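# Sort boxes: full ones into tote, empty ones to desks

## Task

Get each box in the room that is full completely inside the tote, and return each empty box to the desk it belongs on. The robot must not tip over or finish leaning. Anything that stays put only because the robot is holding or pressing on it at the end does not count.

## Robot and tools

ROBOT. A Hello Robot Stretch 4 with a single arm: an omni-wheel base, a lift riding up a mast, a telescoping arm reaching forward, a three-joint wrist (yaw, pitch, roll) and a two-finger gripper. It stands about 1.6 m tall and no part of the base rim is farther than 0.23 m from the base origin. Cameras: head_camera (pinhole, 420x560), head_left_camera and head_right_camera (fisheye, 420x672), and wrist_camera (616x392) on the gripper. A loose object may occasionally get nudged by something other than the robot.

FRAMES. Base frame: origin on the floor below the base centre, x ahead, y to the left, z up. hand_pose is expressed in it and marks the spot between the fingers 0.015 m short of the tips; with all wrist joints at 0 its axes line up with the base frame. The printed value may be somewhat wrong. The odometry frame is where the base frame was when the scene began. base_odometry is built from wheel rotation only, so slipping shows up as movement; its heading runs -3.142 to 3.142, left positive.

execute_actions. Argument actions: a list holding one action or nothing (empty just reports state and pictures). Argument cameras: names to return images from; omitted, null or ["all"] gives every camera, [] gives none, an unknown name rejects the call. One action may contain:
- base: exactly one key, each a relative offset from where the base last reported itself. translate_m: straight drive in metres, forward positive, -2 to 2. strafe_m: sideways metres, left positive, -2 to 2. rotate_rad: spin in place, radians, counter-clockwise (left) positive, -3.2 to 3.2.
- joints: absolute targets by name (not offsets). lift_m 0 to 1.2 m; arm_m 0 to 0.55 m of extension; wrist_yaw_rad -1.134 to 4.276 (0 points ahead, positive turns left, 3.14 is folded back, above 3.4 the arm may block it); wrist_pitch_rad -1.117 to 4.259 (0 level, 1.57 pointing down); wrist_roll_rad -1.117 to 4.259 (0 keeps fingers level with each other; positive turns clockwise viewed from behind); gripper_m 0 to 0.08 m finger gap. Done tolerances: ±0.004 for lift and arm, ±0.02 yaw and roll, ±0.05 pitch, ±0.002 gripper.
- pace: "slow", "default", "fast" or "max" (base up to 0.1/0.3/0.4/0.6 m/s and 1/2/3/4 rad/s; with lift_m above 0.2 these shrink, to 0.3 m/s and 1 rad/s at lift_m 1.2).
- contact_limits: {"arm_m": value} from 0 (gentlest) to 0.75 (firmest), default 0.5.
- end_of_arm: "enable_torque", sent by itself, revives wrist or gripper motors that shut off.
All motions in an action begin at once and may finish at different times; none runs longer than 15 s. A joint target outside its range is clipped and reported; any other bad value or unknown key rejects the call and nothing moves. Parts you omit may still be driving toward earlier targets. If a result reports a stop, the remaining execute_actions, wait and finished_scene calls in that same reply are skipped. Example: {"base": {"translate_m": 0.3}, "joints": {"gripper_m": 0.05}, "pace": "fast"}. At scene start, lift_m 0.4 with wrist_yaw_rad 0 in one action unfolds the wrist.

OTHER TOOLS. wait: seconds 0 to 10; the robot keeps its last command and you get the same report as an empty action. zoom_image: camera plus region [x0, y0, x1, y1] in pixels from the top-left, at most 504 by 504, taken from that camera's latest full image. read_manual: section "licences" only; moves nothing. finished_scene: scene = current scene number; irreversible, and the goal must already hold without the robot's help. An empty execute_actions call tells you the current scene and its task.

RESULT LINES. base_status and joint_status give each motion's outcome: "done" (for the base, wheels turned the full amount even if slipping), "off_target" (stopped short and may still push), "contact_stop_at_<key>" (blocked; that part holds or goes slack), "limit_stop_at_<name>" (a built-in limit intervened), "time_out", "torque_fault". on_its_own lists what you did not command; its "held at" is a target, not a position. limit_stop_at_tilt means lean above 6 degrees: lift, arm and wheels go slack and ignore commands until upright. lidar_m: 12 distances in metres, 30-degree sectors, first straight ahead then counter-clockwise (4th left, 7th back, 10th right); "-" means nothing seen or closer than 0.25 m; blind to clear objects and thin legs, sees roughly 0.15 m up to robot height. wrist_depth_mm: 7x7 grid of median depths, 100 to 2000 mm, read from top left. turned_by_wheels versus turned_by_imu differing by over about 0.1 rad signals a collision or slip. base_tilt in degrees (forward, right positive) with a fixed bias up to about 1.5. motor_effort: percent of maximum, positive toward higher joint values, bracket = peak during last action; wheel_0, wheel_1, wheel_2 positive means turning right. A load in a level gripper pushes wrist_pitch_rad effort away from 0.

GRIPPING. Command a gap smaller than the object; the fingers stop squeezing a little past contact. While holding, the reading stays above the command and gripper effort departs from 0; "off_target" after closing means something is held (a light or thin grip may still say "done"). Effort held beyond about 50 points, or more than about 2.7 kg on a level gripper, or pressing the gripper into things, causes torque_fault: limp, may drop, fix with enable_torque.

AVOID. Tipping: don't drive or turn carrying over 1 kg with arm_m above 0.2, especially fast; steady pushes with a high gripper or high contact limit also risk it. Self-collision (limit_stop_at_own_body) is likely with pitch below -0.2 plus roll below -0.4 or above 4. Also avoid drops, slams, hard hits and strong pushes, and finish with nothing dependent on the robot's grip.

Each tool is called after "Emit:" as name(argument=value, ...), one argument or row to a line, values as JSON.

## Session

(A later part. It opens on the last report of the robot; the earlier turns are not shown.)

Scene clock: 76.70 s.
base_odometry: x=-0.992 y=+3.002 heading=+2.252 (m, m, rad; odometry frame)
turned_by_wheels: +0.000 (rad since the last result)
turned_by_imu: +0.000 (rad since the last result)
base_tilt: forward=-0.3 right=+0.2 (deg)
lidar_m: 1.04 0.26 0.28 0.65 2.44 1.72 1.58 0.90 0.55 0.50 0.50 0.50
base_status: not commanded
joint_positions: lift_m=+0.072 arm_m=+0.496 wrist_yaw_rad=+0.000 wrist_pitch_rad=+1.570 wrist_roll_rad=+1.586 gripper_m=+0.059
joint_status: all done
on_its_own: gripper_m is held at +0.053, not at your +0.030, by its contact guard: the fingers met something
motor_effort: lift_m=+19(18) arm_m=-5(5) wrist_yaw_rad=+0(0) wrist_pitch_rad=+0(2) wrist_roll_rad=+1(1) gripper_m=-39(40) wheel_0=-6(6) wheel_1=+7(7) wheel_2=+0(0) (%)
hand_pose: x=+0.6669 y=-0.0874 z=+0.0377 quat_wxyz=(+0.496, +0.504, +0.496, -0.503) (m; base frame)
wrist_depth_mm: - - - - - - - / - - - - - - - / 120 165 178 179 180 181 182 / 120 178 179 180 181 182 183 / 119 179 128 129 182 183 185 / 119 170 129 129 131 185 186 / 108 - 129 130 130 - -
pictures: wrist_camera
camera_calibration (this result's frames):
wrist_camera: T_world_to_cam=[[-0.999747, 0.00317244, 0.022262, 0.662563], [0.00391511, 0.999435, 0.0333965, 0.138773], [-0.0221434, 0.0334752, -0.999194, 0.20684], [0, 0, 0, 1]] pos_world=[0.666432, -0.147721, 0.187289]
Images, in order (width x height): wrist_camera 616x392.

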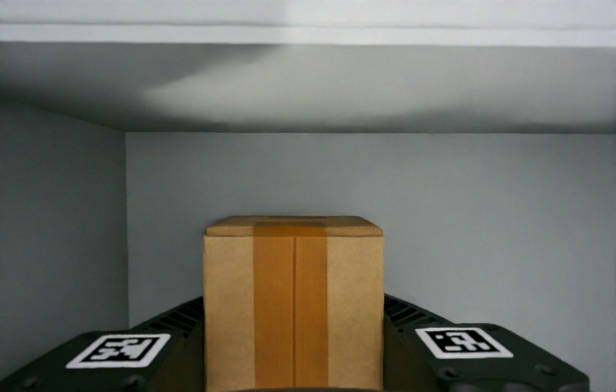

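Emit:
execute_actions(
  actions=[
    {"joints":{"gripper_m":0.072}},
  ],
  cameras=[],
)

Emit:
execute_actions(
  actions=[
    {"joints":{"lift_m":0.14}},
  ],
  cameras=[],
)

Emit:
execute_actions(
  actions=[
    {"joints":{"arm_m":0.43,"gripper_m":0.0}},
  ],
  cameras=[],
)

Emit:
execute_actions(
  actions=[
    {"joints":{"lift_m":0.09},"pace":"slow"},
  ],
  cameras=[],
)

Emit:
execute_actions(
  actions=[
    {"joints":{"arm_m":0.50},"pace":"slow","contact_limits":{"arm_m":0.3}},
  ],
  cameras=["wrist_camera"],
)

Scene clock: 79.30 s.
base_odometry: x=-0.992 y=+3.002 heading=+2.252 (m, m, rad; odometry frame)
turned_by_wheels: +0.000 (rad since the last result)
turned_by_imu: +0.000 (rad since the last result)
base_tilt: forward=-0.3 right=+0.1 (deg)
lidar_m: 1.03 0.26 0.31 0.62 2.44 1.70 1.58 0.92 0.55 0.48 0.51 0.51
base_status: not commanded
joint_positions: lift_m=+0.072 arm_m=+0.496 wrist_yaw_rad=+0.000 wrist_pitch_rad=+1.570 wrist_roll_rad=+1.586 gripper_m=+0.072
joint_status: all done
motor_effort: lift_m=+19(19) arm_m=-5(5) wrist_yaw_rad=+0(2) wrist_pitch_rad=-1(1) wrist_roll_rad=+1(0) gripper_m=+3(39) wheel_0=-6(6) wheel_1=+7(7) wheel_2=+0(0) (%)
hand_pose: x=+0.6669 y=-0.0874 z=+0.0377 quat_wxyz=(+0.496, +0.504, +0.496, -0.503) (m; base frame)
wrist_depth_mm: - - - - - - - / - - - - - - - / 119 164 178 180 181 182 183 / 119 178 180 180 182 183 184 / 119 180 131 131 183 185 185 / 119 158 131 132 139 185 186 / 103 103 132 133 133 - -
pictures: none
No camera images: the call's "cameras" was empty. Leave "cameras" out to get every camera's image.

Scene clock: 80.53 s.
base_odometry: x=-0.992 y=+3.002 heading=+2.252 (m, m, rad; odometry frame)
turned_by_wheels: +0.000 (rad since the last result)
turned_by_imu: +0.000 (rad since the last result)
base_tilt: forward=-0.3 right=+0.1 (deg)
lidar_m: 0.47 0.27 0.31 0.60 2.42 1.70 1.57 0.91 0.56 0.49 0.50 0.47
base_status: not commanded
joint_positions: lift_m=+0.140 arm_m=+0.496 wrist_yaw_rad=+0.000 wrist_pitch_rad=+1.570 wrist_roll_rad=+1.586 gripper_m=+0.072
joint_status: all done
motor_effort: lift_m=+24(24) arm_m=-5(5) wrist_yaw_rad=+0(0) wrist_pitch_rad=+0(1) wrist_roll_rad=+1(1) gripper_m=+2(3) wheel_0=-6(6) wheel_1=+7(7) wheel_2=+0(0) (%)
hand_pose: x=+0.6669 y=-0.0874 z=+0.1053 quat_wxyz=(+0.496, +0.504, +0.496, -0.503) (m; base frame)
wrist_depth_mm: 243 244 246 248 249 250 252 / 127 128 129 130 131 131 132 / 128 164 210 211 211 210 230 / 129 183 247 248 250 252 254 / 130 183 249 200 251 254 255 / 131 158 200 201 159 254 256 / 131 103 202 202 139 - -
pictures: none
No camera images: the call's "cameras" was empty. Leave "cameras" out to get every camera's image.

Scene clock: 81.90 s.
base_odometry: x=-0.992 y=+3.002 heading=+2.252 (m, m, rad; odometry frame)
turned_by_wheels: +0.000 (rad since the last result)
turned_by_imu: +0.000 (rad since the last result)
base_tilt: forward=-0.2 right=+0.2 (deg)
lidar_m: 0.74 0.25 0.31 0.63 2.43 1.68 1.58 0.90 0.55 0.50 0.49 0.49
base_status: not commanded
joint_positions: lift_m=+0.140 arm_m=+0.431 wrist_yaw_rad=+0.000 wrist_pitch_rad=+1.570 wrist_roll_rad=+1.586 gripper_m=+0.000
joint_status: all done
motor_effort: lift_m=+24(24) arm_m=-5(6) wrist_yaw_rad=+0(1) wrist_pitch_rad=+1(0) wrist_roll_rad=+0(1) gripper_m=-2(3) wheel_0=-6(6) wheel_1=+7(8) wheel_2=+0(0) (%)
hand_pose: x=+0.6019 y=-0.0874 z=+0.1053 quat_wxyz=(+0.496, +0.504, +0.496, -0.504) (m; base frame)
wrist_depth_mm: 244 245 246 249 248 250 252 / 128 128 129 130 131 132 132 / 200 209 211 211 211 211 185 / 221 245 247 249 251 251 194 / 220 198 199 251 252 252 194 / 221 200 200 144 253 254 195 / 220 200 - - - 255 195
pictures: none
No camera images: the call's "cameras" was empty. Leave "cameras" out to get every camera's image.

Scene clock: 83.20 s.
base_odometry: x=-0.992 y=+3.002 heading=+2.252 (m, m, rad; odometry frame)
turned_by_wheels: +0.000 (rad since the last result)
turned_by_imu: +0.000 (rad since the last result)
base_tilt: forward=-0.3 right=+0.1 (deg)
lidar_m: 0.74 0.26 0.30 0.60 2.43 1.71 1.57 0.89 0.55 0.50 0.50 0.47
base_status: not commanded
joint_positions: lift_m=+0.090 arm_m=+0.431 wrist_yaw_rad=+0.000 wrist_pitch_rad=+1.570 wrist_roll_rad=+1.586 gripper_m=+0.000
joint_status: all done
motor_effort: lift_m=+19(20) arm_m=-5(5) wrist_yaw_rad=+0(0) wrist_pitch_rad=+2(1) wrist_roll_rad=+1(1) gripper_m=-1(2) wheel_0=-6(6) wheel_1=+7(7) wheel_2=+0(0) (%)
hand_pose: x=+0.6019 y=-0.0874 z=+0.0558 quat_wxyz=(+0.496, +0.504, +0.496, -0.504) (m; base frame)
wrist_depth_mm: - - - - - - - / - - - - - - - / 194 195 196 198 199 201 185 / 196 196 198 198 200 202 195 / 147 148 186 200 202 202 194 / 148 149 150 144 203 203 194 / 150 150 - - - 205 195
pictures: none
No camera images: the call's "cameras" was empty. Leave "cameras" out to get every camera's image.

Scene clock: 85.17 s.
base_odometry: x=-0.992 y=+3.002 heading=+2.252 (m, m, rad; odometry frame)
turned_by_wheels: +0.000 (rad since the last result)
turned_by_imu: +0.000 (rad since the last result)
base_tilt: forward=-0.3 right=+0.1 (deg)
lidar_m: 0.70 0.26 0.31 0.62 2.43 1.69 1.59 0.87 0.58 0.51 0.51 0.52
base_status: not commanded
joint_positions: lift_m=+0.090 arm_m=+0.499 wrist_yaw_rad=+0.000 wrist_pitch_rad=+1.571 wrist_roll_rad=+1.586 gripper_m=+0.000
joint_status: all done
motor_effort: lift_m=+18(18) arm_m=+5(7) wrist_yaw_rad=+0(1) wrist_pitch_rad=-1(3) wrist_roll_rad=+1(0) gripper_m=-1(2) wheel_0=-5(6) wheel_1=+7(7) wheel_2=+0(0) (%)
contact_limits: arm_m 0.3
hand_pose: x=+0.6700 y=-0.0874 z=+0.0558 quat_wxyz=(+0.496, +0.504, +0.496, -0.504) (m; base frame)
wrist_depth_mm: - - - - - - - / - - - - - - - / 117 163 196 198 198 200 201 / 117 166 198 198 200 202 203 / 117 148 149 200 201 203 204 / 117 148 149 144 202 204 205 / 117 150 - - - 205 206
pictures: wrist_camera
camera_calibration (this result's frames):
wrist_camera: T_world_to_cam=[[-0.999733, 0.00369042, 0.0228071, 0.665306], [0.00445114, 0.999432, 0.0333944, 0.137798], [-0.0226709, 0.033487, -0.999182, 0.225323], [0, 0, 0, 1]] pos_world=[0.669623, -0.147721, 0.205363]
Images, in order (width x height): wrist_camera 616x392.

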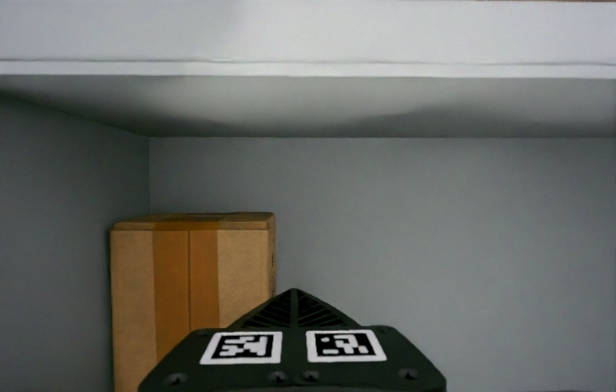

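Emit:
execute_actions(
  actions=[
    {"joints":{"lift_m":0.32}},
  ],
  cameras=[],
)

Emit:
execute_actions(
  actions=[
    {"base":{"translate_m":-0.35},"joints":{"arm_m":0.0,"gripper_m":0.08,"wrist_roll_rad":0.016},"pace":"fast"},
  ],
  cameras=[],
)

Emit:
execute_actions(
  actions=[
    {"base":{"rotate_rad":0.26},"joints":{"lift_m":0.6},"pace":"fast"},
  ],
  cameras=[],
)

Emit:
execute_actions(
  actions=[
    {"base":{"strafe_m":0.87},"joints":{"lift_m":0.89},"pace":"fast"},
  ],
  cameras=["head_camera"],
)

Scene clock: 90.67 s.
base_odometry: x=-0.992 y=+3.002 heading=+2.252 (m, m, rad; odometry frame)
turned_by_wheels: +0.000 (rad since the last result)
turned_by_imu: +0.000 (rad since the last result)
base_tilt: forward=-0.3 right=+0.1 (deg)
lidar_m: 0.48 0.28 0.30 0.61 2.43 1.69 1.58 0.88 0.57 0.50 0.50 0.50
base_status: not commanded
joint_positions: lift_m=+0.320 arm_m=+0.499 wrist_yaw_rad=+0.000 wrist_pitch_rad=+1.570 wrist_roll_rad=+1.586 gripper_m=+0.000
joint_status: all done
motor_effort: lift_m=+24(27) arm_m=+5(5) wrist_yaw_rad=+1(0) wrist_pitch_rad=-1(1) wrist_roll_rad=+0(0) gripper_m=-1(1) wheel_0=-5(6) wheel_1=+7(7) wheel_2=+0(0) (%)
hand_pose: x=+0.6701 y=-0.0874 z=+0.2853 quat_wxyz=(+0.496, +0.504, +0.496, -0.504) (m; base frame)
wrist_depth_mm: 418 421 424 424 430 430 433 / 421 421 424 430 430 433 436 / 424 427 427 430 430 413 439 / 427 427 377 427 433 410 442 / 427 430 379 433 436 410 445 / 430 433 375 144 436 387 449 / 436 439 - - - 334 452
pictures: none
No camera images: the call's "cameras" was empty. Leave "cameras" out to get every camera's image.

Scene clock: 92.83 s.
base_odometry: x=-0.771 y=+2.730 heading=+2.251 (m, m, rad; odometry frame)
turned_by_wheels: -0.001 (rad since the last result)
turned_by_imu: -0.002 (rad since the last result)
base_tilt: forward=-0.2 right=+0.3 (deg)
lidar_m: 0.65 0.60 0.72 1.51 2.08 1.31 1.22 1.05 0.63 0.55 0.56 0.70
base_status: done
joint_positions: lift_m=+0.320 arm_m=+0.001 wrist_yaw_rad=+0.000 wrist_pitch_rad=+1.571 wrist_roll_rad=+0.016 gripper_m=+0.080
joint_status: all done
motor_effort: lift_m=+23(24) arm_m=-4(5) wrist_yaw_rad=+1(1) wrist_pitch_rad=-2(2) wrist_roll_rad=-1(5) gripper_m=+3(2) wheel_0=-5(12) wheel_1=-5(11) wheel_2=-1(15) (%)
hand_pose: x=+0.1717 y=-0.0874 z=+0.2854 quat_wxyz=(+0.707, +0.006, +0.707, -0.006) (m; base frame)
wrist_depth_mm: 421 424 430 433 433 439 439 / 421 427 430 433 439 439 442 / 424 430 430 433 439 442 445 / 427 430 430 436 442 442 445 / 430 232 226 301 442 445 445 / 220 220 220 224 233 449 449 / - 114 220 224 225 - -
pictures: none
No camera images: the call's "cameras" was empty. Leave "cameras" out to get every camera's image.

Scene clock: 94.60 s.
base_odometry: x=-0.771 y=+2.730 heading=+2.510 (m, m, rad; odometry frame)
turned_by_wheels: +0.259 (rad since the last result)
turned_by_imu: +0.257 (rad since the last result)
base_tilt: forward=-0.3 right=+0.1 (deg)
lidar_m: 0.61 0.64 0.95 2.34 1.53 1.22 1.74 0.81 0.57 0.54 0.60 0.82
base_status: done
joint_positions: lift_m=+0.600 arm_m=+0.001 wrist_yaw_rad=+0.000 wrist_pitch_rad=+1.570 wrist_roll_rad=+0.016 gripper_m=+0.080
joint_status: all done
motor_effort: lift_m=+23(26) arm_m=-4(4) wrist_yaw_rad=-1(0) wrist_pitch_rad=+1(0) wrist_roll_rad=-1(1) gripper_m=+2(2) wheel_0=-4(11) wheel_1=-4(12) wheel_2=-2(10) (%)
hand_pose: x=+0.1718 y=-0.0874 z=+0.5654 quat_wxyz=(+0.707, +0.006, +0.707, -0.006) (m; base frame)
wrist_depth_mm: 699 699 715 715 715 732 732 / 707 707 707 723 723 732 723 / 699 707 715 723 723 723 732 / 715 707 715 723 732 732 741 / 699 512 504 508 732 732 741 / 707 504 504 508 521 741 732 / - 114 508 512 517 - -
pictures: none
No camera images: the call's "cameras" was empty. Leave "cameras" out to get every camera's image.

Scene clock: 97.93 s.
base_odometry: x=-1.285 y=+2.028 heading=+2.511 (m, m, rad; odometry frame)
turned_by_wheels: +0.000 (rad since the last result)
turned_by_imu: +0.000 (rad since the last result)
base_tilt: forward=-0.3 right=+0.1 (deg)
lidar_m: 0.68 0.74 1.48 1.47 1.45 1.12 1.10 1.19 1.46 1.42 0.89 0.67
base_status: done
joint_positions: lift_m=+0.890 arm_m=+0.001 wrist_yaw_rad=+0.000 wrist_pitch_rad=+1.570 wrist_roll_rad=+0.016 gripper_m=+0.080
joint_status: all done
motor_effort: lift_m=+23(23) arm_m=-4(4) wrist_yaw_rad=+1(0) wrist_pitch_rad=+0(1) wrist_roll_rad=-2(1) gripper_m=+2(2) wheel_0=-1(14) wheel_1=+1(18) wheel_2=+1(3) (%)
hand_pose: x=+0.1718 y=-0.0874 z=+0.8554 quat_wxyz=(+0.707, +0.006, +0.707, -0.006) (m; base frame)
wrist_depth_mm: 991 991 1008 1008 1025 1025 1042 / 991 991 1008 1008 1008 1025 1025 / 976 991 1025 1008 1025 1042 1042 / 1008 1008 1025 1025 1025 1042 1060 / 991 1008 798 798 1025 1042 1060 / 1008 788 809 798 1042 1060 1060 / - 114 820 820 1042 - -
pictures: head_camera
Images, in order (width x height): head_camera 420x560.

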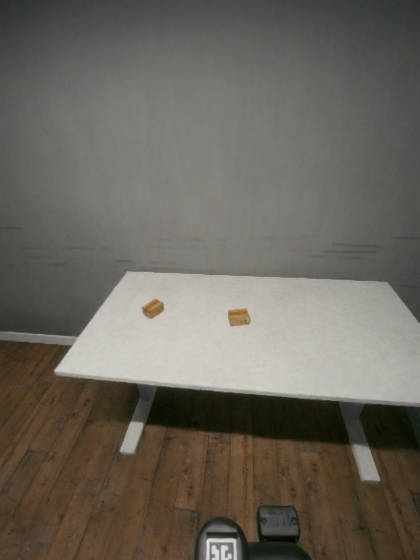

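Emit:
execute_actions(
  actions=[
    {"base":{"translate_m":0.42},"joints":{"arm_m":0.32}},
  ],
  cameras=["wrist_camera"],
)

Scene clock: 102.90 s.
base_odometry: x=-1.624 y=+2.276 heading=+2.511 (m, m, rad; odometry frame)
turned_by_wheels: +0.001 (rad since the last result)
turned_by_imu: +0.001 (rad since the last result)
base_tilt: forward=-0.3 right=+0.1 (deg)
lidar_m: 0.25 0.29 0.44 1.41 1.56 1.54 1.51 1.96 1.52 0.76 0.34 0.27
base_status: done
joint_positions: lift_m=+0.890 arm_m=+0.319 wrist_yaw_rad=+0.000 wrist_pitch_rad=+1.570 wrist_roll_rad=+0.016 gripper_m=+0.080
joint_status: all done
motor_effort: lift_m=+23(23) arm_m=+4(5) wrist_yaw_rad=-1(1) wrist_pitch_rad=+1(1) wrist_roll_rad=-1(2) gripper_m=+2(2) wheel_0=+6(9) wheel_1=+6(10) wheel_2=-3(13) (%)
hand_pose: x=+0.4903 y=-0.0874 z=+0.8554 quat_wxyz=(+0.707, +0.006, +0.707, -0.006) (m; base frame)
wrist_depth_mm: 273 276 276 229 282 283 286 / 274 277 277 230 283 285 286 / 276 277 279 282 283 286 287 / 277 281 279 283 286 289 290 / 277 281 283 285 286 289 291 / 278 281 285 285 287 290 293 / - 115 285 287 289 - -
pictures: wrist_camera
camera_calibration (this result's frames):
wrist_camera: T_world_to_cam=[[-0.00427162, -0.999725, 0.0230523, -0.108626], [-0.999456, 0.00502216, 0.0325991, 0.517858], [-0.0327059, -0.0229005, -0.999203, 1.02021], [0, 0, 0, 1]] pos_world=[0.550479, -0.0878331, 1.00502]
Images, in order (width x height): wrist_camera 616x392.

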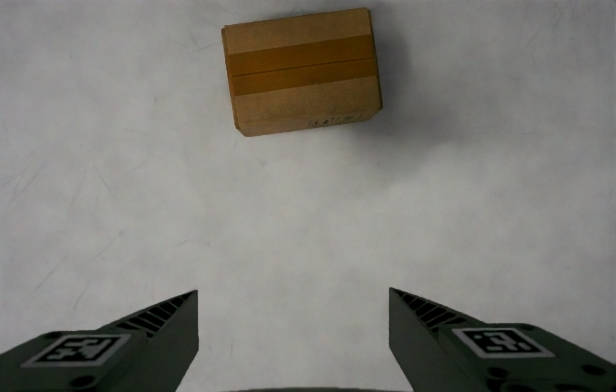

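Emit:
execute_actions(
  actions=[
    {"base":{"strafe_m":-0.005},"joints":{"lift_m":0.84,"arm_m":0.446,"wrist_roll_rad":1.47}},
  ],
  cameras=["wrist_camera"],
)

Scene clock: 105.87 s.
base_odometry: x=-1.621 y=+2.280 heading=+2.511 (m, m, rad; odometry frame)
turned_by_wheels: +0.000 (rad since the last result)
turned_by_imu: +0.000 (rad since the last result)
base_tilt: forward=-0.3 right=+0.2 (deg)
lidar_m: 0.26 0.30 0.43 1.43 1.58 1.54 1.52 1.97 1.50 0.75 0.35 0.27
base_status: done
joint_positions: lift_m=+0.840 arm_m=+0.445 wrist_yaw_rad=+0.000 wrist_pitch_rad=+1.570 wrist_roll_rad=+1.470 gripper_m=+0.080
joint_status: all done
motor_effort: lift_m=+18(23) arm_m=+5(5) wrist_yaw_rad=-1(1) wrist_pitch_rad=-1(1) wrist_roll_rad=+1(5) gripper_m=+2(2) wheel_0=-2(11) wheel_1=+0(10) wheel_2=+0(4) (%)
hand_pose: x=+0.6163 y=-0.0874 z=+0.8058 quat_wxyz=(+0.525, +0.474, +0.525, -0.474) (m; base frame)
wrist_depth_mm: 224 226 226 229 229 231 233 / 226 227 228 230 231 233 234 / 227 229 229 231 233 235 235 / 229 229 230 231 235 236 236 / 229 231 231 183 236 236 237 / 231 231 184 184 185 237 239 / - 114 235 185 186 - -
pictures: wrist_camera
camera_calibration (this result's frames):
wrist_camera: T_world_to_cam=[[-0.993374, -0.112732, 0.0223317, 0.580717], [-0.111959, 0.993154, 0.0333119, 0.184248], [-0.0259341, 0.0305909, -0.999195, 0.975252], [0, 0, 0, 1]] pos_world=[0.62279, -0.147355, 0.955362]
Images, in order (width x height): wrist_camera 616x392.

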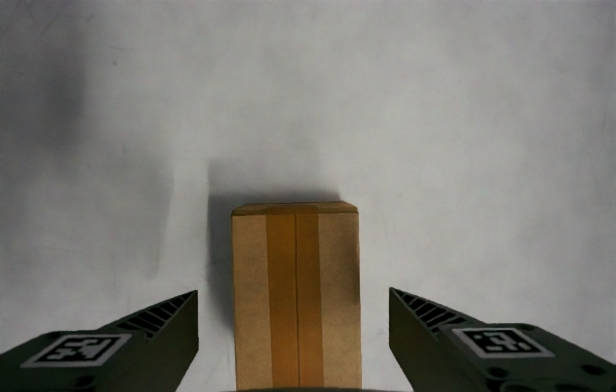

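Emit:
execute_actions(
  actions=[
    {"joints":{"lift_m":0.786},"pace":"slow"},
  ],
  cameras=["wrist_camera"],
)

Emit:
execute_actions(
  actions=[
    {"joints":{"gripper_m":0.03}},
  ],
  cameras=[],
)

Emit:
execute_actions(
  actions=[
    {"joints":{"lift_m":0.87},"pace":"slow"},
  ],
  cameras=[],
)

Emit:
execute_actions(
  actions=[
    {"joints":{"lift_m":0.92,"wrist_pitch_rad":0.015,"wrist_roll_rad":0.016},"pace":"slow"},
  ],
  cameras=["wrist_camera"],
)

Scene clock: 108.47 s.
base_odometry: x=-1.621 y=+2.280 heading=+2.511 (m, m, rad; odometry frame)
turned_by_wheels: +0.000 (rad since the last result)
turned_by_imu: +0.000 (rad since the last result)
base_tilt: forward=-0.3 right=+0.2 (deg)
lidar_m: 0.26 0.28 0.43 1.43 1.56 1.54 1.51 1.97 1.50 0.74 0.35 0.25
base_status: not commanded
joint_positions: lift_m=+0.786 arm_m=+0.445 wrist_yaw_rad=+0.000 wrist_pitch_rad=+1.570 wrist_roll_rad=+1.470 gripper_m=+0.080
joint_status: all done
motor_effort: lift_m=+18(18) arm_m=+5(5) wrist_yaw_rad=-1(1) wrist_pitch_rad=+0(0) wrist_roll_rad=+1(1) gripper_m=+2(3) wheel_0=-2(2) wheel_1=+0(0) wheel_2=+0(0) (%)
hand_pose: x=+0.6163 y=-0.0874 z=+0.7518 quat_wxyz=(+0.525, +0.474, +0.525, -0.474) (m; base frame)
wrist_depth_mm: 172 173 174 175 176 177 178 / 173 174 175 176 177 178 179 / 174 175 176 177 178 179 180 / 175 176 177 178 179 180 181 / 176 177 128 128 180 181 182 / 176 177 129 129 130 182 183 / - 114 129 130 131 - -
pictures: wrist_camera
camera_calibration (this result's frames):
wrist_camera: T_world_to_cam=[[-0.993375, -0.112726, 0.0223316, 0.581924], [-0.111952, 0.993155, 0.0333118, 0.186042], [-0.0259338, 0.0305911, -0.999195, 0.921319], [0, 0, 0, 1]] pos_world=[0.622789, -0.147355, 0.901385]
Images, in order (width x height): wrist_camera 616x392.

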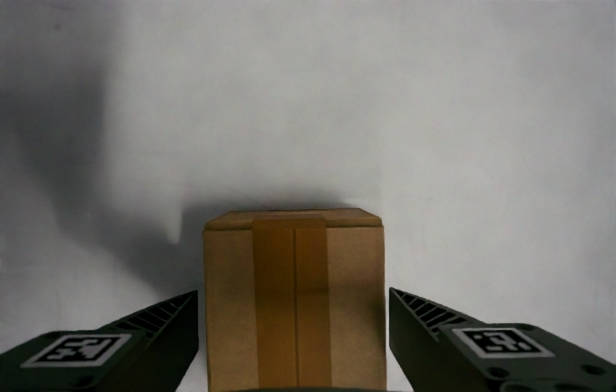

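Scene clock: 109.47 s.
base_odometry: x=-1.621 y=+2.280 heading=+2.511 (m, m, rad; odometry frame)
turned_by_wheels: +0.000 (rad since the last result)
turned_by_imu: +0.000 (rad since the last result)
base_tilt: forward=-0.3 right=+0.2 (deg)
lidar_m: 0.25 0.29 0.43 1.43 1.58 1.56 1.50 1.97 1.51 0.75 0.36 0.26
base_status: not commanded
joint_positions: lift_m=+0.786 arm_m=+0.445 wrist_yaw_rad=+0.000 wrist_pitch_rad=+1.571 wrist_roll_rad=+1.470 gripper_m=+0.059
joint_status: gripper_m off_target (ended at +0.059, target +0.030)
on_its_own: gripper_m is held at +0.053, not at your +0.030, by its contact guard: the fingers met something
motor_effort: lift_m=+19(18) arm_m=+5(5) wrist_yaw_rad=+0(0) wrist_pitch_rad=-1(2) wrist_roll_rad=+1(1) gripper_m=-41(48) wheel_0=-2(2) wheel_1=+0(0) wheel_2=+0(0) (%)
hand_pose: x=+0.6161 y=-0.0874 z=+0.7518 quat_wxyz=(+0.525, +0.474, +0.525, -0.474) (m; base frame)
wrist_depth_mm: 171 173 174 175 176 177 178 / 173 174 175 176 177 178 179 / 173 175 176 177 178 179 180 / 175 176 177 178 179 180 181 / 176 177 128 128 180 181 182 / 177 178 128 129 132 182 183 / 177 - 129 130 130 - -
pictures: none
No camera images: the call's "cameras" was empty. Leave "cameras" out to get every camera's image.

Scene clock: 111.03 s.
base_odometry: x=-1.621 y=+2.280 heading=+2.511 (m, m, rad; odometry frame)
turned_by_wheels: +0.000 (rad since the last result)
turned_by_imu: +0.000 (rad since the last result)
base_tilt: forward=-0.3 right=+0.1 (deg)
lidar_m: 0.26 0.29 0.44 1.44 1.55 1.54 1.51 1.96 1.51 0.75 0.34 0.27
base_status: not commanded
joint_positions: lift_m=+0.870 arm_m=+0.445 wrist_yaw_rad=+0.000 wrist_pitch_rad=+1.570 wrist_roll_rad=+1.470 gripper_m=+0.059
joint_status: all done
on_its_own: gripper_m is held at +0.053, not at your +0.030, by its contact guard: the fingers met something
motor_effort: lift_m=+26(27) arm_m=+5(5) wrist_yaw_rad=-1(0) wrist_pitch_rad=+0(0) wrist_roll_rad=+1(1) gripper_m=-40(40) wheel_0=-2(2) wheel_1=+0(1) wheel_2=+0(0) (%)
hand_pose: x=+0.6162 y=-0.0874 z=+0.8352 quat_wxyz=(+0.525, +0.474, +0.524, -0.474) (m; base frame)
wrist_depth_mm: 252 254 254 257 258 259 262 / 253 254 256 258 259 260 263 / 254 256 257 259 262 263 265 / 255 257 259 260 263 264 266 / 258 259 128 128 264 266 268 / 259 260 129 129 132 266 268 / 259 - 129 130 130 - 270
pictures: none
No camera images: the call's "cameras" was empty. Leave "cameras" out to get every camera's image.

Scene clock: 112.67 s.
base_odometry: x=-1.621 y=+2.280 heading=+2.511 (m, m, rad; odometry frame)
turned_by_wheels: +0.000 (rad since the last result)
turned_by_imu: +0.000 (rad since the last result)
base_tilt: forward=-0.3 right=+0.2 (deg)
lidar_m: 0.26 0.29 0.43 1.43 1.55 1.54 1.51 1.98 1.47 0.76 0.34 0.28
base_status: not commanded
joint_positions: lift_m=+0.920 arm_m=+0.445 wrist_yaw_rad=+0.000 wrist_pitch_rad=+0.022 wrist_roll_rad=+0.016 gripper_m=+0.059
joint_status: all done
on_its_own: gripper_m is held at +0.053, not at your +0.030, by its contact guard: the fingers met something
motor_effort: lift_m=+26(29) arm_m=+4(5) wrist_yaw_rad=-1(0) wrist_pitch_rad=-20(20) wrist_roll_rad=-1(7) gripper_m=-41(40) wheel_0=-2(2) wheel_1=-1(0) wheel_2=+0(0) (%)
hand_pose: x=+0.8288 y=-0.0874 z=+1.0932 quat_wxyz=(+1.000, +0.008, +0.011, +0.000) (m; base frame)
wrist_depth_mm: 379 370 368 362 357 351 349 / 379 375 370 366 362 355 351 / 384 379 375 368 364 357 355 / 387 382 377 370 366 362 357 / 394 384 128 128 368 364 359 / 394 387 128 129 132 366 362 / 399 - 129 129 130 - 366
pictures: wrist_camera
camera_calibration (this result's frames):
wrist_camera: T_world_to_cam=[[-0.0231295, -0.999723, -0.00441242, -0.0670026], [-0.0551741, 0.00568335, -0.998461, 1.19304], [0.998209, -0.0228504, -0.0552903, -0.617353], [0, 0, 0, 1]] pos_world=[0.680522, -0.0878713, 1.15677]
Images, in order (width x height): wrist_camera 616x392.

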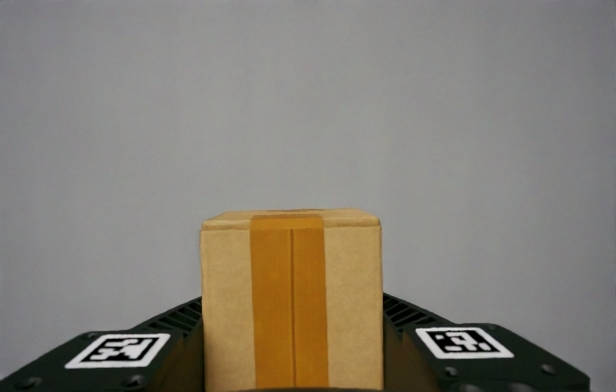

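Emit:
execute_actions(
  actions=[
    {"base":{"translate_m":-0.42},"joints":{"arm_m":0.0,"wrist_pitch_rad":1.57}},
  ],
  cameras=[],
)

Emit:
execute_actions(
  actions=[
    {"base":{"strafe_m":-0.865},"joints":{"lift_m":0.5,"wrist_roll_rad":1.586}},
  ],
  cameras=[],
)

Emit:
execute_actions(
  actions=[
    {"base":{"rotate_rad":-0.26},"joints":{"lift_m":0.37}},
  ],
  cameras=[],
)

Emit:
execute_actions(
  actions=[
    {"base":{"translate_m":0.35},"joints":{"arm_m":0.42}},
  ],
  cameras=["wrist_camera","head_camera"],
)

Scene clock: 118.87 s.
base_odometry: x=-1.282 y=+2.032 heading=+2.510 (m, m, rad; odometry frame)
turned_by_wheels: -0.001 (rad since the last result)
turned_by_imu: -0.001 (rad since the last result)
base_tilt: forward=-0.4 right=+0.2 (deg)
lidar_m: 0.68 0.71 1.50 1.48 1.42 1.11 1.09 1.19 1.46 1.42 0.89 0.67
base_status: done
joint_positions: lift_m=+0.920 arm_m=+0.001 wrist_yaw_rad=+0.000 wrist_pitch_rad=+1.571 wrist_roll_rad=+0.016 gripper_m=+0.059
joint_status: all done
on_its_own: gripper_m is held at +0.053, not at your +0.030, by its contact guard: the fingers met something
motor_effort: lift_m=+25(25) arm_m=-4(5) wrist_yaw_rad=+0(3) wrist_pitch_rad=-1(17) wrist_roll_rad=-1(1) gripper_m=-40(40) wheel_0=-6(11) wheel_1=-6(9) wheel_2=+3(14) (%)
hand_pose: x=+0.1717 y=-0.0874 z=+0.8852 quat_wxyz=(+0.707, +0.006, +0.707, -0.006) (m; base frame)
wrist_depth_mm: 1025 1025 1025 1042 1042 1060 1060 / 1008 1042 1042 1060 1060 1060 1078 / 1025 1025 1042 1042 1060 1060 1078 / 1025 1025 1042 1060 1060 1060 1078 / 1042 1042 128 128 1078 1060 1060 / 1042 1042 129 129 132 1060 1078 / 1025 - 129 130 130 - 1078
pictures: none
No camera images: the call's "cameras" was empty. Leave "cameras" out to get every camera's image.

Scene clock: 123.07 s.
base_odometry: x=-0.771 y=+2.730 heading=+2.510 (m, m, rad; odometry frame)
turned_by_wheels: +0.000 (rad since the last result)
turned_by_imu: -0.001 (rad since the last result)
base_tilt: forward=-0.3 right=+0.2 (deg)
lidar_m: 0.57 0.63 0.96 2.34 1.54 1.23 1.76 0.79 0.57 0.55 0.59 0.81
base_status: done
joint_positions: lift_m=+0.500 arm_m=+0.001 wrist_yaw_rad=+0.000 wrist_pitch_rad=+1.570 wrist_roll_rad=+1.586 gripper_m=+0.059
joint_status: all done
on_its_own: gripper_m is held at +0.053, not at your +0.030, by its contact guard: the fingers met something
motor_effort: lift_m=+21(26) arm_m=-4(5) wrist_yaw_rad=-1(0) wrist_pitch_rad=+1(2) wrist_roll_rad=+1(5) gripper_m=-41(41) wheel_0=+4(12) wheel_1=-4(13) wheel_2=+0(3) (%)
hand_pose: x=+0.1718 y=-0.0874 z=+0.4656 quat_wxyz=(+0.496, +0.504, +0.496, -0.503) (m; base frame)
wrist_depth_mm: 597 603 603 609 615 615 621 / 603 609 609 615 615 621 627 / 603 615 609 621 436 413 621 / 609 615 615 427 402 404 410 / 615 615 128 128 404 410 407 / 615 615 128 129 132 410 415 / 615 - 129 130 130 - 415
pictures: none
No camera images: the call's "cameras" was empty. Leave "cameras" out to get every camera's image.

Scene clock: 124.67 s.
base_odometry: x=-0.771 y=+2.730 heading=+2.251 (m, m, rad; odometry frame)
turned_by_wheels: -0.259 (rad since the last result)
turned_by_imu: -0.257 (rad since the last result)
base_tilt: forward=-0.3 right=+0.1 (deg)
lidar_m: 0.65 0.59 0.73 1.50 2.07 1.30 1.23 1.07 0.60 0.55 0.57 0.69
base_status: done
joint_positions: lift_m=+0.370 arm_m=+0.001 wrist_yaw_rad=+0.000 wrist_pitch_rad=+1.570 wrist_roll_rad=+1.586 gripper_m=+0.059
joint_status: all done
on_its_own: gripper_m is held at +0.053, not at your +0.030, by its contact guard: the fingers met something
motor_effort: lift_m=+20(20) arm_m=-4(4) wrist_yaw_rad=+0(0) wrist_pitch_rad=+0(0) wrist_roll_rad=+1(1) gripper_m=-41(41) wheel_0=+4(8) wheel_1=+5(10) wheel_2=+3(9) (%)
hand_pose: x=+0.1719 y=-0.0874 z=+0.3356 quat_wxyz=(+0.496, +0.504, +0.496, -0.503) (m; base frame)
wrist_depth_mm: 469 469 473 480 480 484 488 / 477 477 480 484 484 484 492 / 473 477 480 480 301 276 276 / 477 480 484 334 272 273 276 / 477 480 128 128 272 274 277 / 484 488 128 129 132 276 277 / 484 - 129 130 130 - 279
pictures: none
No camera images: the call's "cameras" was empty. Leave "cameras" out to get every camera's image.

Scene clock: 127.30 s.
base_odometry: x=-0.992 y=+3.002 heading=+2.252 (m, m, rad; odometry frame)
turned_by_wheels: +0.001 (rad since the last result)
turned_by_imu: +0.001 (rad since the last result)
base_tilt: forward=-0.4 right=+0.2 (deg)
lidar_m: 0.49 0.29 0.30 0.62 2.43 1.70 1.58 0.92 0.56 0.50 0.51 0.50
base_status: done
joint_positions: lift_m=+0.370 arm_m=+0.419 wrist_yaw_rad=+0.000 wrist_pitch_rad=+1.570 wrist_roll_rad=+1.586 gripper_m=+0.059
joint_status: all done
on_its_own: gripper_m is held at +0.053, not at your +0.030, by its contact guard: the fingers met something
motor_effort: lift_m=+21(21) arm_m=+4(6) wrist_yaw_rad=-1(1) wrist_pitch_rad=+1(2) wrist_roll_rad=+0(0) gripper_m=-41(40) wheel_0=+4(9) wheel_1=+6(10) wheel_2=-3(13) (%)
hand_pose: x=+0.5904 y=-0.0874 z=+0.3356 quat_wxyz=(+0.497, +0.504, +0.496, -0.503) (m; base frame)
wrist_depth_mm: 466 469 469 477 477 480 484 / 469 473 477 480 480 484 484 / 473 473 466 466 469 488 492 / 477 427 473 480 449 492 492 / 477 427 128 128 370 496 500 / 480 402 128 129 132 496 500 / 480 - 129 130 130 - 504
pictures: head_camera, wrist_camera
camera_calibration (this result's frames):
wrist_camera: T_world_to_cam=[[-0.999756, 0.0031979, 0.0218702, 0.579586], [0.00392748, 0.999434, 0.0333983, 0.129116], [-0.0217511, 0.0334761, -0.999203, 0.502571], [0, 0, 0, 1]] pos_world=[0.589868, -0.147721, 0.485182]
Images, in order (width x height): head_camera 420x560, wrist_camera 616x392.

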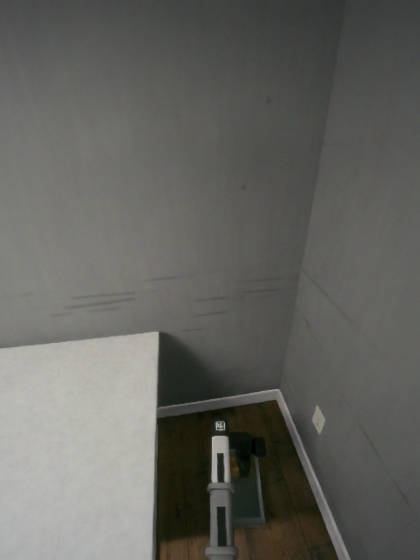

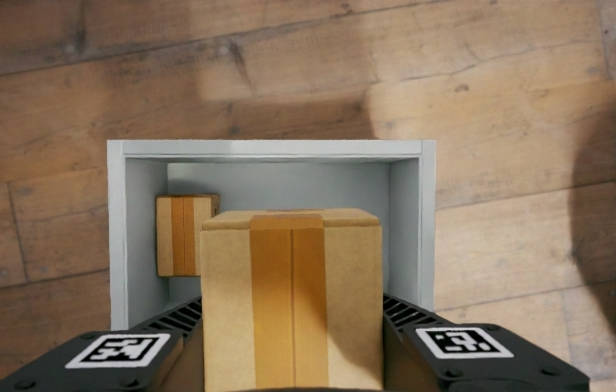

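Emit:
execute_actions(
  actions=[
    {"joints":{"lift_m":0.12}},
  ],
  cameras=["wrist_camera"],
)

Emit:
execute_actions(
  actions=[
    {"joints":{"lift_m":0.071},"pace":"slow"},
  ],
  cameras=["wrist_camera"],
)

Scene clock: 131.13 s.
base_odometry: x=-0.992 y=+3.002 heading=+2.252 (m, m, rad; odometry frame)
turned_by_wheels: +0.000 (rad since the last result)
turned_by_imu: +0.000 (rad since the last result)
base_tilt: forward=-0.3 right=+0.1 (deg)
lidar_m: 0.73 0.28 0.31 0.63 2.43 1.72 1.57 0.91 0.56 0.50 0.51 0.52
base_status: not commanded
joint_positions: lift_m=+0.120 arm_m=+0.419 wrist_yaw_rad=+0.000 wrist_pitch_rad=+1.570 wrist_roll_rad=+1.586 gripper_m=+0.059
joint_status: all done
on_its_own: gripper_m is held at +0.053, not at your +0.030, by its contact guard: the fingers met something
motor_effort: lift_m=+21(20) arm_m=+4(4) wrist_yaw_rad=-1(2) wrist_pitch_rad=+0(1) wrist_roll_rad=+0(0) gripper_m=-40(41) wheel_0=+4(5) wheel_1=+5(6) wheel_2=-3(3) (%)
hand_pose: x=+0.5903 y=-0.0874 z=+0.0856 quat_wxyz=(+0.496, +0.504, +0.496, -0.504) (m; base frame)
wrist_depth_mm: 222 224 225 228 229 230 232 / 107 108 109 109 110 111 111 / 199 201 202 203 204 204 169 / 224 225 226 229 229 229 178 / 176 221 128 128 231 232 178 / 176 205 128 129 132 222 178 / 177 - 129 130 130 - -
pictures: wrist_camera
camera_calibration (this result's frames):
wrist_camera: T_world_to_cam=[[-0.999746, 0.00342638, 0.0222654, 0.584931], [0.00416909, 0.999433, 0.0333967, 0.137323], [-0.0221384, 0.033481, -0.999194, 0.253012], [0, 0, 0, 1]] pos_world=[0.589811, -0.147721, 0.235198]
Images, in order (width x height): wrist_camera 616x392.

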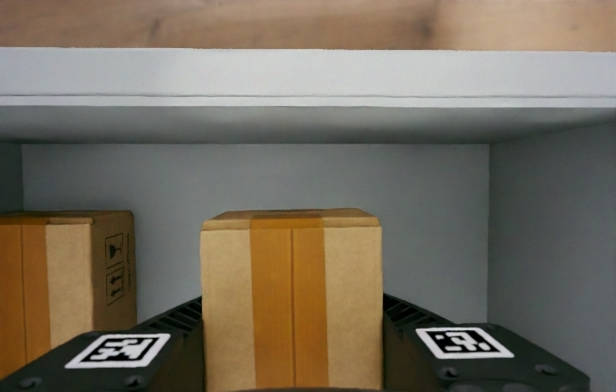

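Scene clock: 132.40 s.
base_odometry: x=-0.992 y=+3.002 heading=+2.252 (m, m, rad; odometry frame)
turned_by_wheels: +0.000 (rad since the last result)
turned_by_imu: +0.000 (rad since the last result)
base_tilt: forward=-0.3 right=+0.1 (deg)
lidar_m: 0.71 0.27 0.31 0.59 2.41 1.68 1.58 0.90 0.57 0.50 0.48 0.52
base_status: not commanded
joint_positions: lift_m=+0.071 arm_m=+0.419 wrist_yaw_rad=+0.000 wrist_pitch_rad=+1.570 wrist_roll_rad=+1.586 gripper_m=+0.059
joint_status: all done
on_its_own: gripper_m is held at +0.053, not at your +0.030, by its contact guard: the fingers met something
motor_effort: lift_m=+20(22) arm_m=+5(4) wrist_yaw_rad=+0(1) wrist_pitch_rad=+0(1) wrist_roll_rad=+0(1) gripper_m=-41(41) wheel_0=+4(4) wheel_1=+5(5) wheel_2=-3(3) (%)
hand_pose: x=+0.5903 y=-0.0874 z=+0.0366 quat_wxyz=(+0.496, +0.504, +0.496, -0.504) (m; base frame)
wrist_depth_mm: - - - - - - - / - - - - - - - / 174 176 176 178 179 180 168 / 175 176 178 179 180 181 177 / 144 177 128 128 181 182 178 / 144 178 128 129 132 183 178 / 130 - 129 130 130 - -
pictures: wrist_camera
camera_calibration (this result's frames):
wrist_camera: T_world_to_cam=[[-0.999746, 0.00342654, 0.0222652, 0.586023], [0.00416924, 0.999433, 0.0333967, 0.138959], [-0.0221381, 0.033481, -0.999194, 0.204072], [0, 0, 0, 1]] pos_world=[0.589812, -0.147721, 0.186219]
Images, in order (width x height): wrist_camera 616x392.

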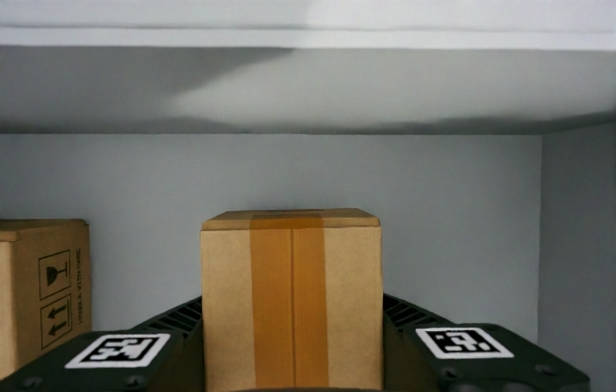

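Emit:
execute_actions(
  actions=[
    {"joints":{"gripper_m":0.072}},
  ],
  cameras=[],
)

Emit:
execute_actions(
  actions=[
    {"joints":{"lift_m":0.14}},
  ],
  cameras=[],
)

Emit:
execute_actions(
  actions=[
    {"joints":{"arm_m":0.355,"gripper_m":0.0}},
  ],
  cameras=[],
)

Emit:
execute_actions(
  actions=[
    {"joints":{"lift_m":0.09},"pace":"slow"},
  ],
  cameras=[],
)

Emit:
execute_actions(
  actions=[
    {"joints":{"arm_m":0.435},"pace":"slow","contact_limits":{"arm_m":0.3}},
  ],
  cameras=["wrist_camera"],
)

Scene clock: 136.47 s.
base_odometry: x=-0.992 y=+3.002 heading=+2.252 (m, m, rad; odometry frame)
turned_by_wheels: +0.000 (rad since the last result)
turned_by_imu: +0.000 (rad since the last result)
base_tilt: forward=-0.3 right=+0.1 (deg)
lidar_m: 0.69 0.28 0.30 0.62 2.43 1.70 1.57 0.89 0.54 0.51 0.50 0.51
base_status: not commanded
joint_positions: lift_m=+0.071 arm_m=+0.419 wrist_yaw_rad=+0.000 wrist_pitch_rad=+1.570 wrist_roll_rad=+1.586 gripper_m=+0.072
joint_status: all done
motor_effort: lift_m=+20(20) arm_m=+4(4) wrist_yaw_rad=-1(1) wrist_pitch_rad=-1(0) wrist_roll_rad=+1(0) gripper_m=+3(40) wheel_0=+4(4) wheel_1=+5(5) wheel_2=-3(3) (%)
hand_pose: x=+0.5903 y=-0.0874 z=+0.0366 quat_wxyz=(+0.496, +0.504, +0.496, -0.504) (m; base frame)
wrist_depth_mm: - - - - - - - / - - - - - - - / 175 176 178 179 179 181 169 / 177 178 179 179 181 182 178 / 143 179 130 130 182 183 179 / 143 179 131 131 139 183 179 / 129 103 131 132 132 - -
pictures: none
No camera images: the call's "cameras" was empty. Leave "cameras" out to get every camera's image.

Scene clock: 137.70 s.
base_odometry: x=-0.992 y=+3.002 heading=+2.252 (m, m, rad; odometry frame)
turned_by_wheels: +0.000 (rad since the last result)
turned_by_imu: +0.000 (rad since the last result)
base_tilt: forward=-0.3 right=+0.1 (deg)
lidar_m: 0.73 0.26 0.30 0.61 2.42 1.71 1.59 0.89 0.56 0.49 0.50 0.49
base_status: not commanded
joint_positions: lift_m=+0.140 arm_m=+0.419 wrist_yaw_rad=+0.000 wrist_pitch_rad=+1.570 wrist_roll_rad=+1.586 gripper_m=+0.072
joint_status: all done
motor_effort: lift_m=+24(26) arm_m=+4(4) wrist_yaw_rad=+0(1) wrist_pitch_rad=+0(1) wrist_roll_rad=+1(0) gripper_m=+2(2) wheel_0=+4(4) wheel_1=+5(5) wheel_2=-3(3) (%)
hand_pose: x=+0.5903 y=-0.0874 z=+0.1053 quat_wxyz=(+0.496, +0.504, +0.496, -0.504) (m; base frame)
wrist_depth_mm: 243 245 246 248 249 251 252 / 128 129 129 130 131 132 132 / 198 199 200 202 202 202 170 / 229 245 248 248 251 239 178 / 196 220 247 200 252 239 178 / 198 198 200 201 158 224 179 / 198 103 205 202 139 - -
pictures: none
No camera images: the call's "cameras" was empty. Leave "cameras" out to get every camera's image.

Scene clock: 139.07 s.
base_odometry: x=-0.992 y=+3.002 heading=+2.252 (m, m, rad; odometry frame)
turned_by_wheels: +0.000 (rad since the last result)
turned_by_imu: +0.000 (rad since the last result)
base_tilt: forward=-0.3 right=+0.2 (deg)
lidar_m: 0.65 0.27 0.30 0.64 2.42 1.70 1.59 0.91 0.56 0.50 0.50 0.50
base_status: not commanded
joint_positions: lift_m=+0.140 arm_m=+0.356 wrist_yaw_rad=+0.000 wrist_pitch_rad=+1.570 wrist_roll_rad=+1.586 gripper_m=+0.000
joint_status: all done
motor_effort: lift_m=+24(24) arm_m=-5(5) wrist_yaw_rad=+0(2) wrist_pitch_rad=+2(1) wrist_roll_rad=+0(0) gripper_m=-1(4) wheel_0=+4(5) wheel_1=+5(5) wheel_2=-3(3) (%)
hand_pose: x=+0.5269 y=-0.0874 z=+0.1053 quat_wxyz=(+0.496, +0.504, +0.496, -0.504) (m; base frame)
wrist_depth_mm: 243 244 246 248 249 251 252 / 128 129 129 130 131 252 254 / 198 200 201 201 158 132 255 / 245 246 247 249 198 133 257 / 242 198 199 250 198 134 258 / 241 199 200 144 176 135 260 / 249 200 - - - 136 262
pictures: none
No camera images: the call's "cameras" was empty. Leave "cameras" out to get every camera's image.

Scene clock: 140.37 s.
base_odometry: x=-0.992 y=+3.002 heading=+2.252 (m, m, rad; odometry frame)
turned_by_wheels: +0.000 (rad since the last result)
turned_by_imu: +0.000 (rad since the last result)
base_tilt: forward=-0.3 right=+0.0 (deg)
lidar_m: 0.67 0.28 0.29 0.63 2.43 1.70 1.58 0.89 0.55 0.49 0.51 0.50
base_status: not commanded
joint_positions: lift_m=+0.090 arm_m=+0.356 wrist_yaw_rad=+0.000 wrist_pitch_rad=+1.570 wrist_roll_rad=+1.586 gripper_m=+0.000
joint_status: all done
motor_effort: lift_m=+19(22) arm_m=-5(5) wrist_yaw_rad=-1(0) wrist_pitch_rad=+0(2) wrist_roll_rad=+0(1) gripper_m=-2(1) wheel_0=+4(4) wheel_1=+5(5) wheel_2=-3(3) (%)
hand_pose: x=+0.5269 y=-0.0874 z=+0.0558 quat_wxyz=(+0.496, +0.504, +0.496, -0.504) (m; base frame)
wrist_depth_mm: - - - - - - - / - - - - - - - / 195 196 197 198 158 116 - / 195 196 197 200 198 116 - / 196 148 176 200 198 116 - / 198 149 150 144 176 117 - / 198 150 - - - 112 -
pictures: none
No camera images: the call's "cameras" was empty. Leave "cameras" out to get every camera's image.

Scene clock: 142.43 s.
base_odometry: x=-0.992 y=+3.002 heading=+2.252 (m, m, rad; odometry frame)
turned_by_wheels: +0.000 (rad since the last result)
turned_by_imu: +0.000 (rad since the last result)
base_tilt: forward=-0.2 right=+0.1 (deg)
lidar_m: 1.03 0.25 0.29 0.63 2.45 1.67 1.60 0.87 0.56 0.49 0.50 0.50
base_status: not commanded
joint_positions: lift_m=+0.090 arm_m=+0.434 wrist_yaw_rad=+0.000 wrist_pitch_rad=+1.571 wrist_roll_rad=+1.586 gripper_m=+0.000
joint_status: all done
motor_effort: lift_m=+18(18) arm_m=+5(6) wrist_yaw_rad=+1(2) wrist_pitch_rad=-1(4) wrist_roll_rad=+0(0) gripper_m=-1(1) wheel_0=+4(4) wheel_1=+5(6) wheel_2=-3(4) (%)
contact_limits: arm_m 0.3
hand_pose: x=+0.6049 y=-0.0874 z=+0.0558 quat_wxyz=(+0.496, +0.504, +0.496, -0.504) (m; base frame)
wrist_depth_mm: - - - - - - - / - - - - - - - / 194 196 197 198 199 200 191 / 195 196 198 199 201 202 196 / 147 148 149 201 202 203 196 / 147 149 150 144 203 204 197 / 149 150 - - - 205 197
pictures: wrist_camera
camera_calibration (this result's frames):
wrist_camera: T_world_to_cam=[[-0.999724, 0.00393482, 0.0231414, 0.60021], [0.00470664, 0.999431, 0.033393, 0.137934], [-0.0229968, 0.0334927, -0.999174, 0.224044], [0, 0, 0, 1]] pos_world=[0.604548, -0.147721, 0.205363]
Images, in order (width x height): wrist_camera 616x392.

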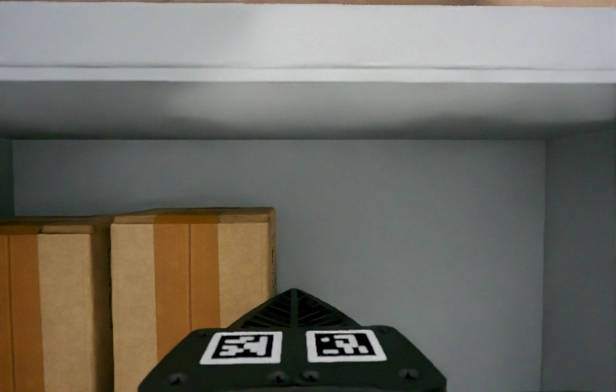

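Emit:
execute_actions(
  actions=[
    {"joints":{"lift_m":0.32}},
  ],
  cameras=[],
)

Emit:
execute_actions(
  actions=[
    {"base":{"translate_m":-0.35},"joints":{"arm_m":0.0,"gripper_m":0.08,"wrist_roll_rad":0.016},"pace":"fast"},
  ],
  cameras=[],
)

Emit:
execute_actions(
  actions=[
    {"base":{"rotate_rad":0.26},"joints":{"lift_m":0.6},"pace":"fast"},
  ],
  cameras=[],
)

Emit:
execute_actions(
  actions=[
    {"base":{"strafe_m":1.255},"joints":{"lift_m":0.89},"pace":"fast"},
  ],
  cameras=["head_camera"],
)

Scene clock: 146.67 s.
base_odometry: x=-0.992 y=+3.002 heading=+2.252 (m, m, rad; odometry frame)
turned_by_wheels: +0.000 (rad since the last result)
turned_by_imu: +0.000 (rad since the last result)
base_tilt: forward=-0.2 right=+0.1 (deg)
lidar_m: 0.46 0.27 0.30 0.62 2.44 1.69 1.57 0.89 0.56 0.51 0.50 0.51
base_status: not commanded
joint_positions: lift_m=+0.320 arm_m=+0.434 wrist_yaw_rad=+0.000 wrist_pitch_rad=+1.570 wrist_roll_rad=+1.586 gripper_m=+0.000
joint_status: all done
motor_effort: lift_m=+24(27) arm_m=+5(5) wrist_yaw_rad=-1(1) wrist_pitch_rad=-2(1) wrist_roll_rad=+0(0) gripper_m=-1(1) wheel_0=+5(4) wheel_1=+6(6) wheel_2=-3(3) (%)
hand_pose: x=+0.6051 y=-0.0874 z=+0.2853 quat_wxyz=(+0.496, +0.504, +0.496, -0.504) (m; base frame)
wrist_depth_mm: 418 418 424 427 430 433 433 / 421 424 427 430 433 433 436 / 424 424 427 430 433 436 439 / 424 364 415 430 436 439 445 / 427 362 382 436 436 442 445 / 430 362 421 144 421 445 445 / 433 334 - - - 449 449
pictures: none
No camera images: the call's "cameras" was empty. Leave "cameras" out to get every camera's image.

Scene clock: 148.83 s.
base_odometry: x=-0.771 y=+2.730 heading=+2.251 (m, m, rad; odometry frame)
turned_by_wheels: -0.001 (rad since the last result)
turned_by_imu: -0.002 (rad since the last result)
base_tilt: forward=-0.2 right=+0.2 (deg)
lidar_m: 0.62 0.57 0.74 1.53 2.09 1.29 1.24 1.06 0.63 0.54 0.56 0.70
base_status: done
joint_positions: lift_m=+0.320 arm_m=+0.001 wrist_yaw_rad=+0.000 wrist_pitch_rad=+1.571 wrist_roll_rad=+0.016 gripper_m=+0.080
joint_status: all done
motor_effort: lift_m=+24(24) arm_m=-5(6) wrist_yaw_rad=+0(1) wrist_pitch_rad=-3(1) wrist_roll_rad=-1(6) gripper_m=+3(2) wheel_0=-5(12) wheel_1=-5(11) wheel_2=-1(15) (%)
hand_pose: x=+0.1717 y=-0.0874 z=+0.2854 quat_wxyz=(+0.707, +0.006, +0.707, -0.006) (m; base frame)
wrist_depth_mm: 421 421 427 430 436 442 442 / 424 424 430 433 436 442 442 / 424 427 433 433 436 442 445 / 424 430 430 436 439 445 449 / 427 232 226 303 439 445 445 / 220 218 221 224 233 445 452 / - 114 221 224 225 - -
pictures: none
No camera images: the call's "cameras" was empty. Leave "cameras" out to get every camera's image.

Scene clock: 150.60 s.
base_odometry: x=-0.772 y=+2.730 heading=+2.510 (m, m, rad; odometry frame)
turned_by_wheels: +0.259 (rad since the last result)
turned_by_imu: +0.257 (rad since the last result)
base_tilt: forward=-0.3 right=+0.2 (deg)
lidar_m: 0.59 0.64 0.96 2.34 1.54 1.23 1.75 0.81 0.59 0.55 0.61 0.81
base_status: done
joint_positions: lift_m=+0.600 arm_m=+0.001 wrist_yaw_rad=+0.000 wrist_pitch_rad=+1.570 wrist_roll_rad=+0.016 gripper_m=+0.080
joint_status: all done
motor_effort: lift_m=+23(27) arm_m=-5(4) wrist_yaw_rad=-1(0) wrist_pitch_rad=+1(0) wrist_roll_rad=-1(1) gripper_m=+2(2) wheel_0=-4(11) wheel_1=-3(11) wheel_2=-2(10) (%)
hand_pose: x=+0.1718 y=-0.0874 z=+0.5654 quat_wxyz=(+0.707, +0.006, +0.707, -0.006) (m; base frame)
wrist_depth_mm: 699 699 715 715 723 732 732 / 699 707 707 715 723 732 732 / 699 707 723 723 723 732 732 / 707 723 715 723 723 741 741 / 707 508 500 504 723 732 741 / 707 500 504 512 521 750 732 / - 114 508 508 517 - -
pictures: none
No camera images: the call's "cameras" was empty. Leave "cameras" out to get every camera's image.

Scene clock: 154.90 s.
base_odometry: x=-1.512 y=+1.717 heading=+2.510 (m, m, rad; odometry frame)
turned_by_wheels: +0.000 (rad since the last result)
turned_by_imu: +0.000 (rad since the last result)
base_tilt: forward=-0.3 right=+0.1 (deg)
lidar_m: 0.71 0.78 1.10 1.08 1.18 1.08 1.06 1.14 1.86 1.82 0.94 0.73
base_status: done
joint_positions: lift_m=+0.890 arm_m=+0.001 wrist_yaw_rad=+0.000 wrist_pitch_rad=+1.570 wrist_roll_rad=+0.016 gripper_m=+0.080
joint_status: all done
motor_effort: lift_m=+23(27) arm_m=-5(4) wrist_yaw_rad=+0(1) wrist_pitch_rad=-2(0) wrist_roll_rad=-2(1) gripper_m=+2(2) wheel_0=-3(16) wheel_1=+1(17) wheel_2=+1(1) (%)
hand_pose: x=+0.1718 y=-0.0874 z=+0.8554 quat_wxyz=(+0.707, +0.006, +0.707, -0.006) (m; base frame)
wrist_depth_mm: 991 991 991 1008 1008 1008 1025 / 976 991 1008 1008 1025 1025 1025 / 991 1008 1008 1025 1008 1042 1042 / 1008 991 1008 1008 1025 1042 1042 / 1008 1008 798 798 1042 1042 1060 / 1008 798 798 809 1042 1042 1060 / - 114 809 798 1025 - -
pictures: head_camera
Images, in order (width x height): head_camera 420x560.

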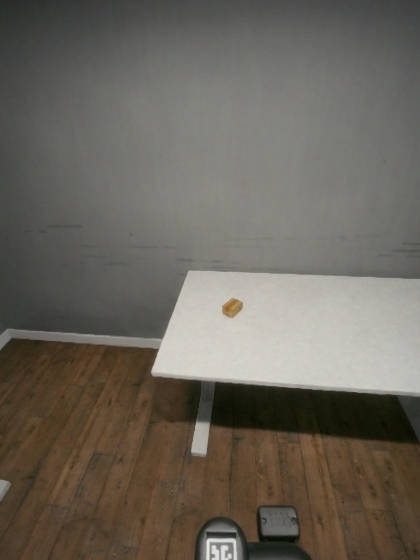

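Emit:
execute_actions(
  actions=[
    {"base":{"translate_m":0.43},"joints":{"arm_m":0.45}},
  ],
  cameras=["wrist_camera","head_left_camera"],
)

Scene clock: 159.27 s.
base_odometry: x=-1.859 y=+1.970 heading=+2.511 (m, m, rad; odometry frame)
turned_by_wheels: +0.001 (rad since the last result)
turned_by_imu: +0.002 (rad since the last result)
base_tilt: forward=-0.3 right=+0.1 (deg)
lidar_m: 0.28 0.33 1.09 1.05 1.14 1.50 1.48 1.61 1.92 0.84 0.39 0.29
base_status: done
joint_positions: lift_m=+0.890 arm_m=+0.449 wrist_yaw_rad=+0.000 wrist_pitch_rad=+1.570 wrist_roll_rad=+0.016 gripper_m=+0.080
joint_status: all done
motor_effort: lift_m=+23(23) arm_m=+4(5) wrist_yaw_rad=-1(1) wrist_pitch_rad=-1(1) wrist_roll_rad=-1(1) gripper_m=+2(2) wheel_0=+6(10) wheel_1=+6(10) wheel_2=-2(12) (%)
hand_pose: x=+0.6203 y=-0.0874 z=+0.8554 quat_wxyz=(+0.707, +0.006, +0.707, -0.006) (m; base frame)
wrist_depth_mm: 272 274 278 279 281 283 286 / 273 276 277 281 282 285 287 / 276 278 278 232 283 286 289 / 276 278 231 232 285 287 290 / 278 279 281 285 286 290 291 / 279 281 283 285 287 290 291 / - 114 285 287 289 - -
pictures: head_left_camera, wrist_camera
camera_calibration (this result's frames):
wrist_camera: T_world_to_cam=[[-0.00420078, -0.999725, 0.0230521, -0.108114], [-0.999458, 0.00495006, 0.0325437, 0.647871], [-0.0326488, -0.0229029, -0.999204, 1.02442], [0, 0, 0, 1]] pos_world=[0.680512, -0.0878287, 1.00501]
Images, in order (width x height): head_left_camera 420x672, wrist_camera 616x392.

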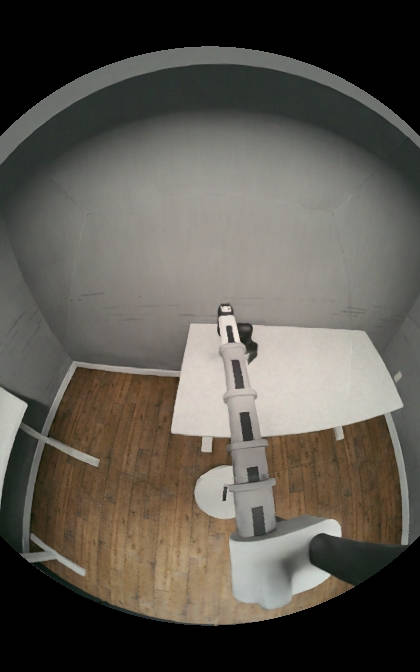

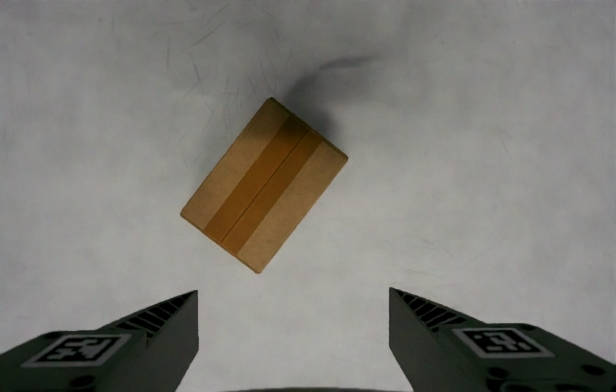

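Emit:
execute_actions(
  actions=[
    {"base":{"strafe_m":0.017},"joints":{"lift_m":0.84,"arm_m":0.507,"wrist_roll_rad":0.674}},
  ],
  cameras=["wrist_camera"],
)

Scene clock: 161.23 s.
base_odometry: x=-1.869 y=+1.957 heading=+2.511 (m, m, rad; odometry frame)
turned_by_wheels: +0.000 (rad since the last result)
turned_by_imu: +0.000 (rad since the last result)
base_tilt: forward=-0.3 right=+0.1 (deg)
lidar_m: 0.28 0.32 1.05 1.03 1.11 1.51 1.46 1.62 1.92 0.84 0.39 0.29
base_status: done
joint_positions: lift_m=+0.840 arm_m=+0.506 wrist_yaw_rad=+0.000 wrist_pitch_rad=+1.570 wrist_roll_rad=+0.674 gripper_m=+0.080
joint_status: all done
motor_effort: lift_m=+18(22) arm_m=+5(5) wrist_yaw_rad=-1(0) wrist_pitch_rad=+0(0) wrist_roll_rad=+1(5) gripper_m=+2(2) wheel_0=-5(10) wheel_1=+5(13) wheel_2=+0(2) (%)
hand_pose: x=+0.6773 y=-0.0874 z=+0.8058 quat_wxyz=(+0.668, +0.234, +0.667, -0.234) (m; base frame)
wrist_depth_mm: 225 226 228 229 231 232 234 / 226 227 229 230 232 234 235 / 227 228 230 231 234 235 236 / 228 229 230 232 234 236 236 / 229 230 231 182 236 237 238 / 230 231 183 184 185 237 239 / - 114 185 185 186 - -
pictures: wrist_camera
camera_calibration (this result's frames):
wrist_camera: T_world_to_cam=[[-0.614407, -0.788665, 0.0226319, 0.325321], [-0.787984, 0.614819, 0.0328497, 0.616214], [-0.039822, 0.00234951, -0.999204, 0.983779], [0, 0, 0, 1]] pos_world=[0.724622, -0.124602, 0.95539]
Images, in order (width x height): wrist_camera 616x392.

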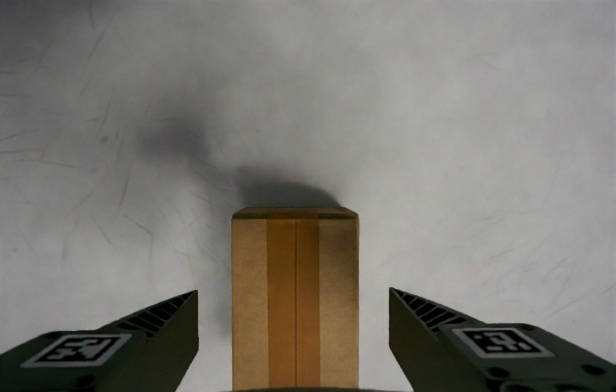

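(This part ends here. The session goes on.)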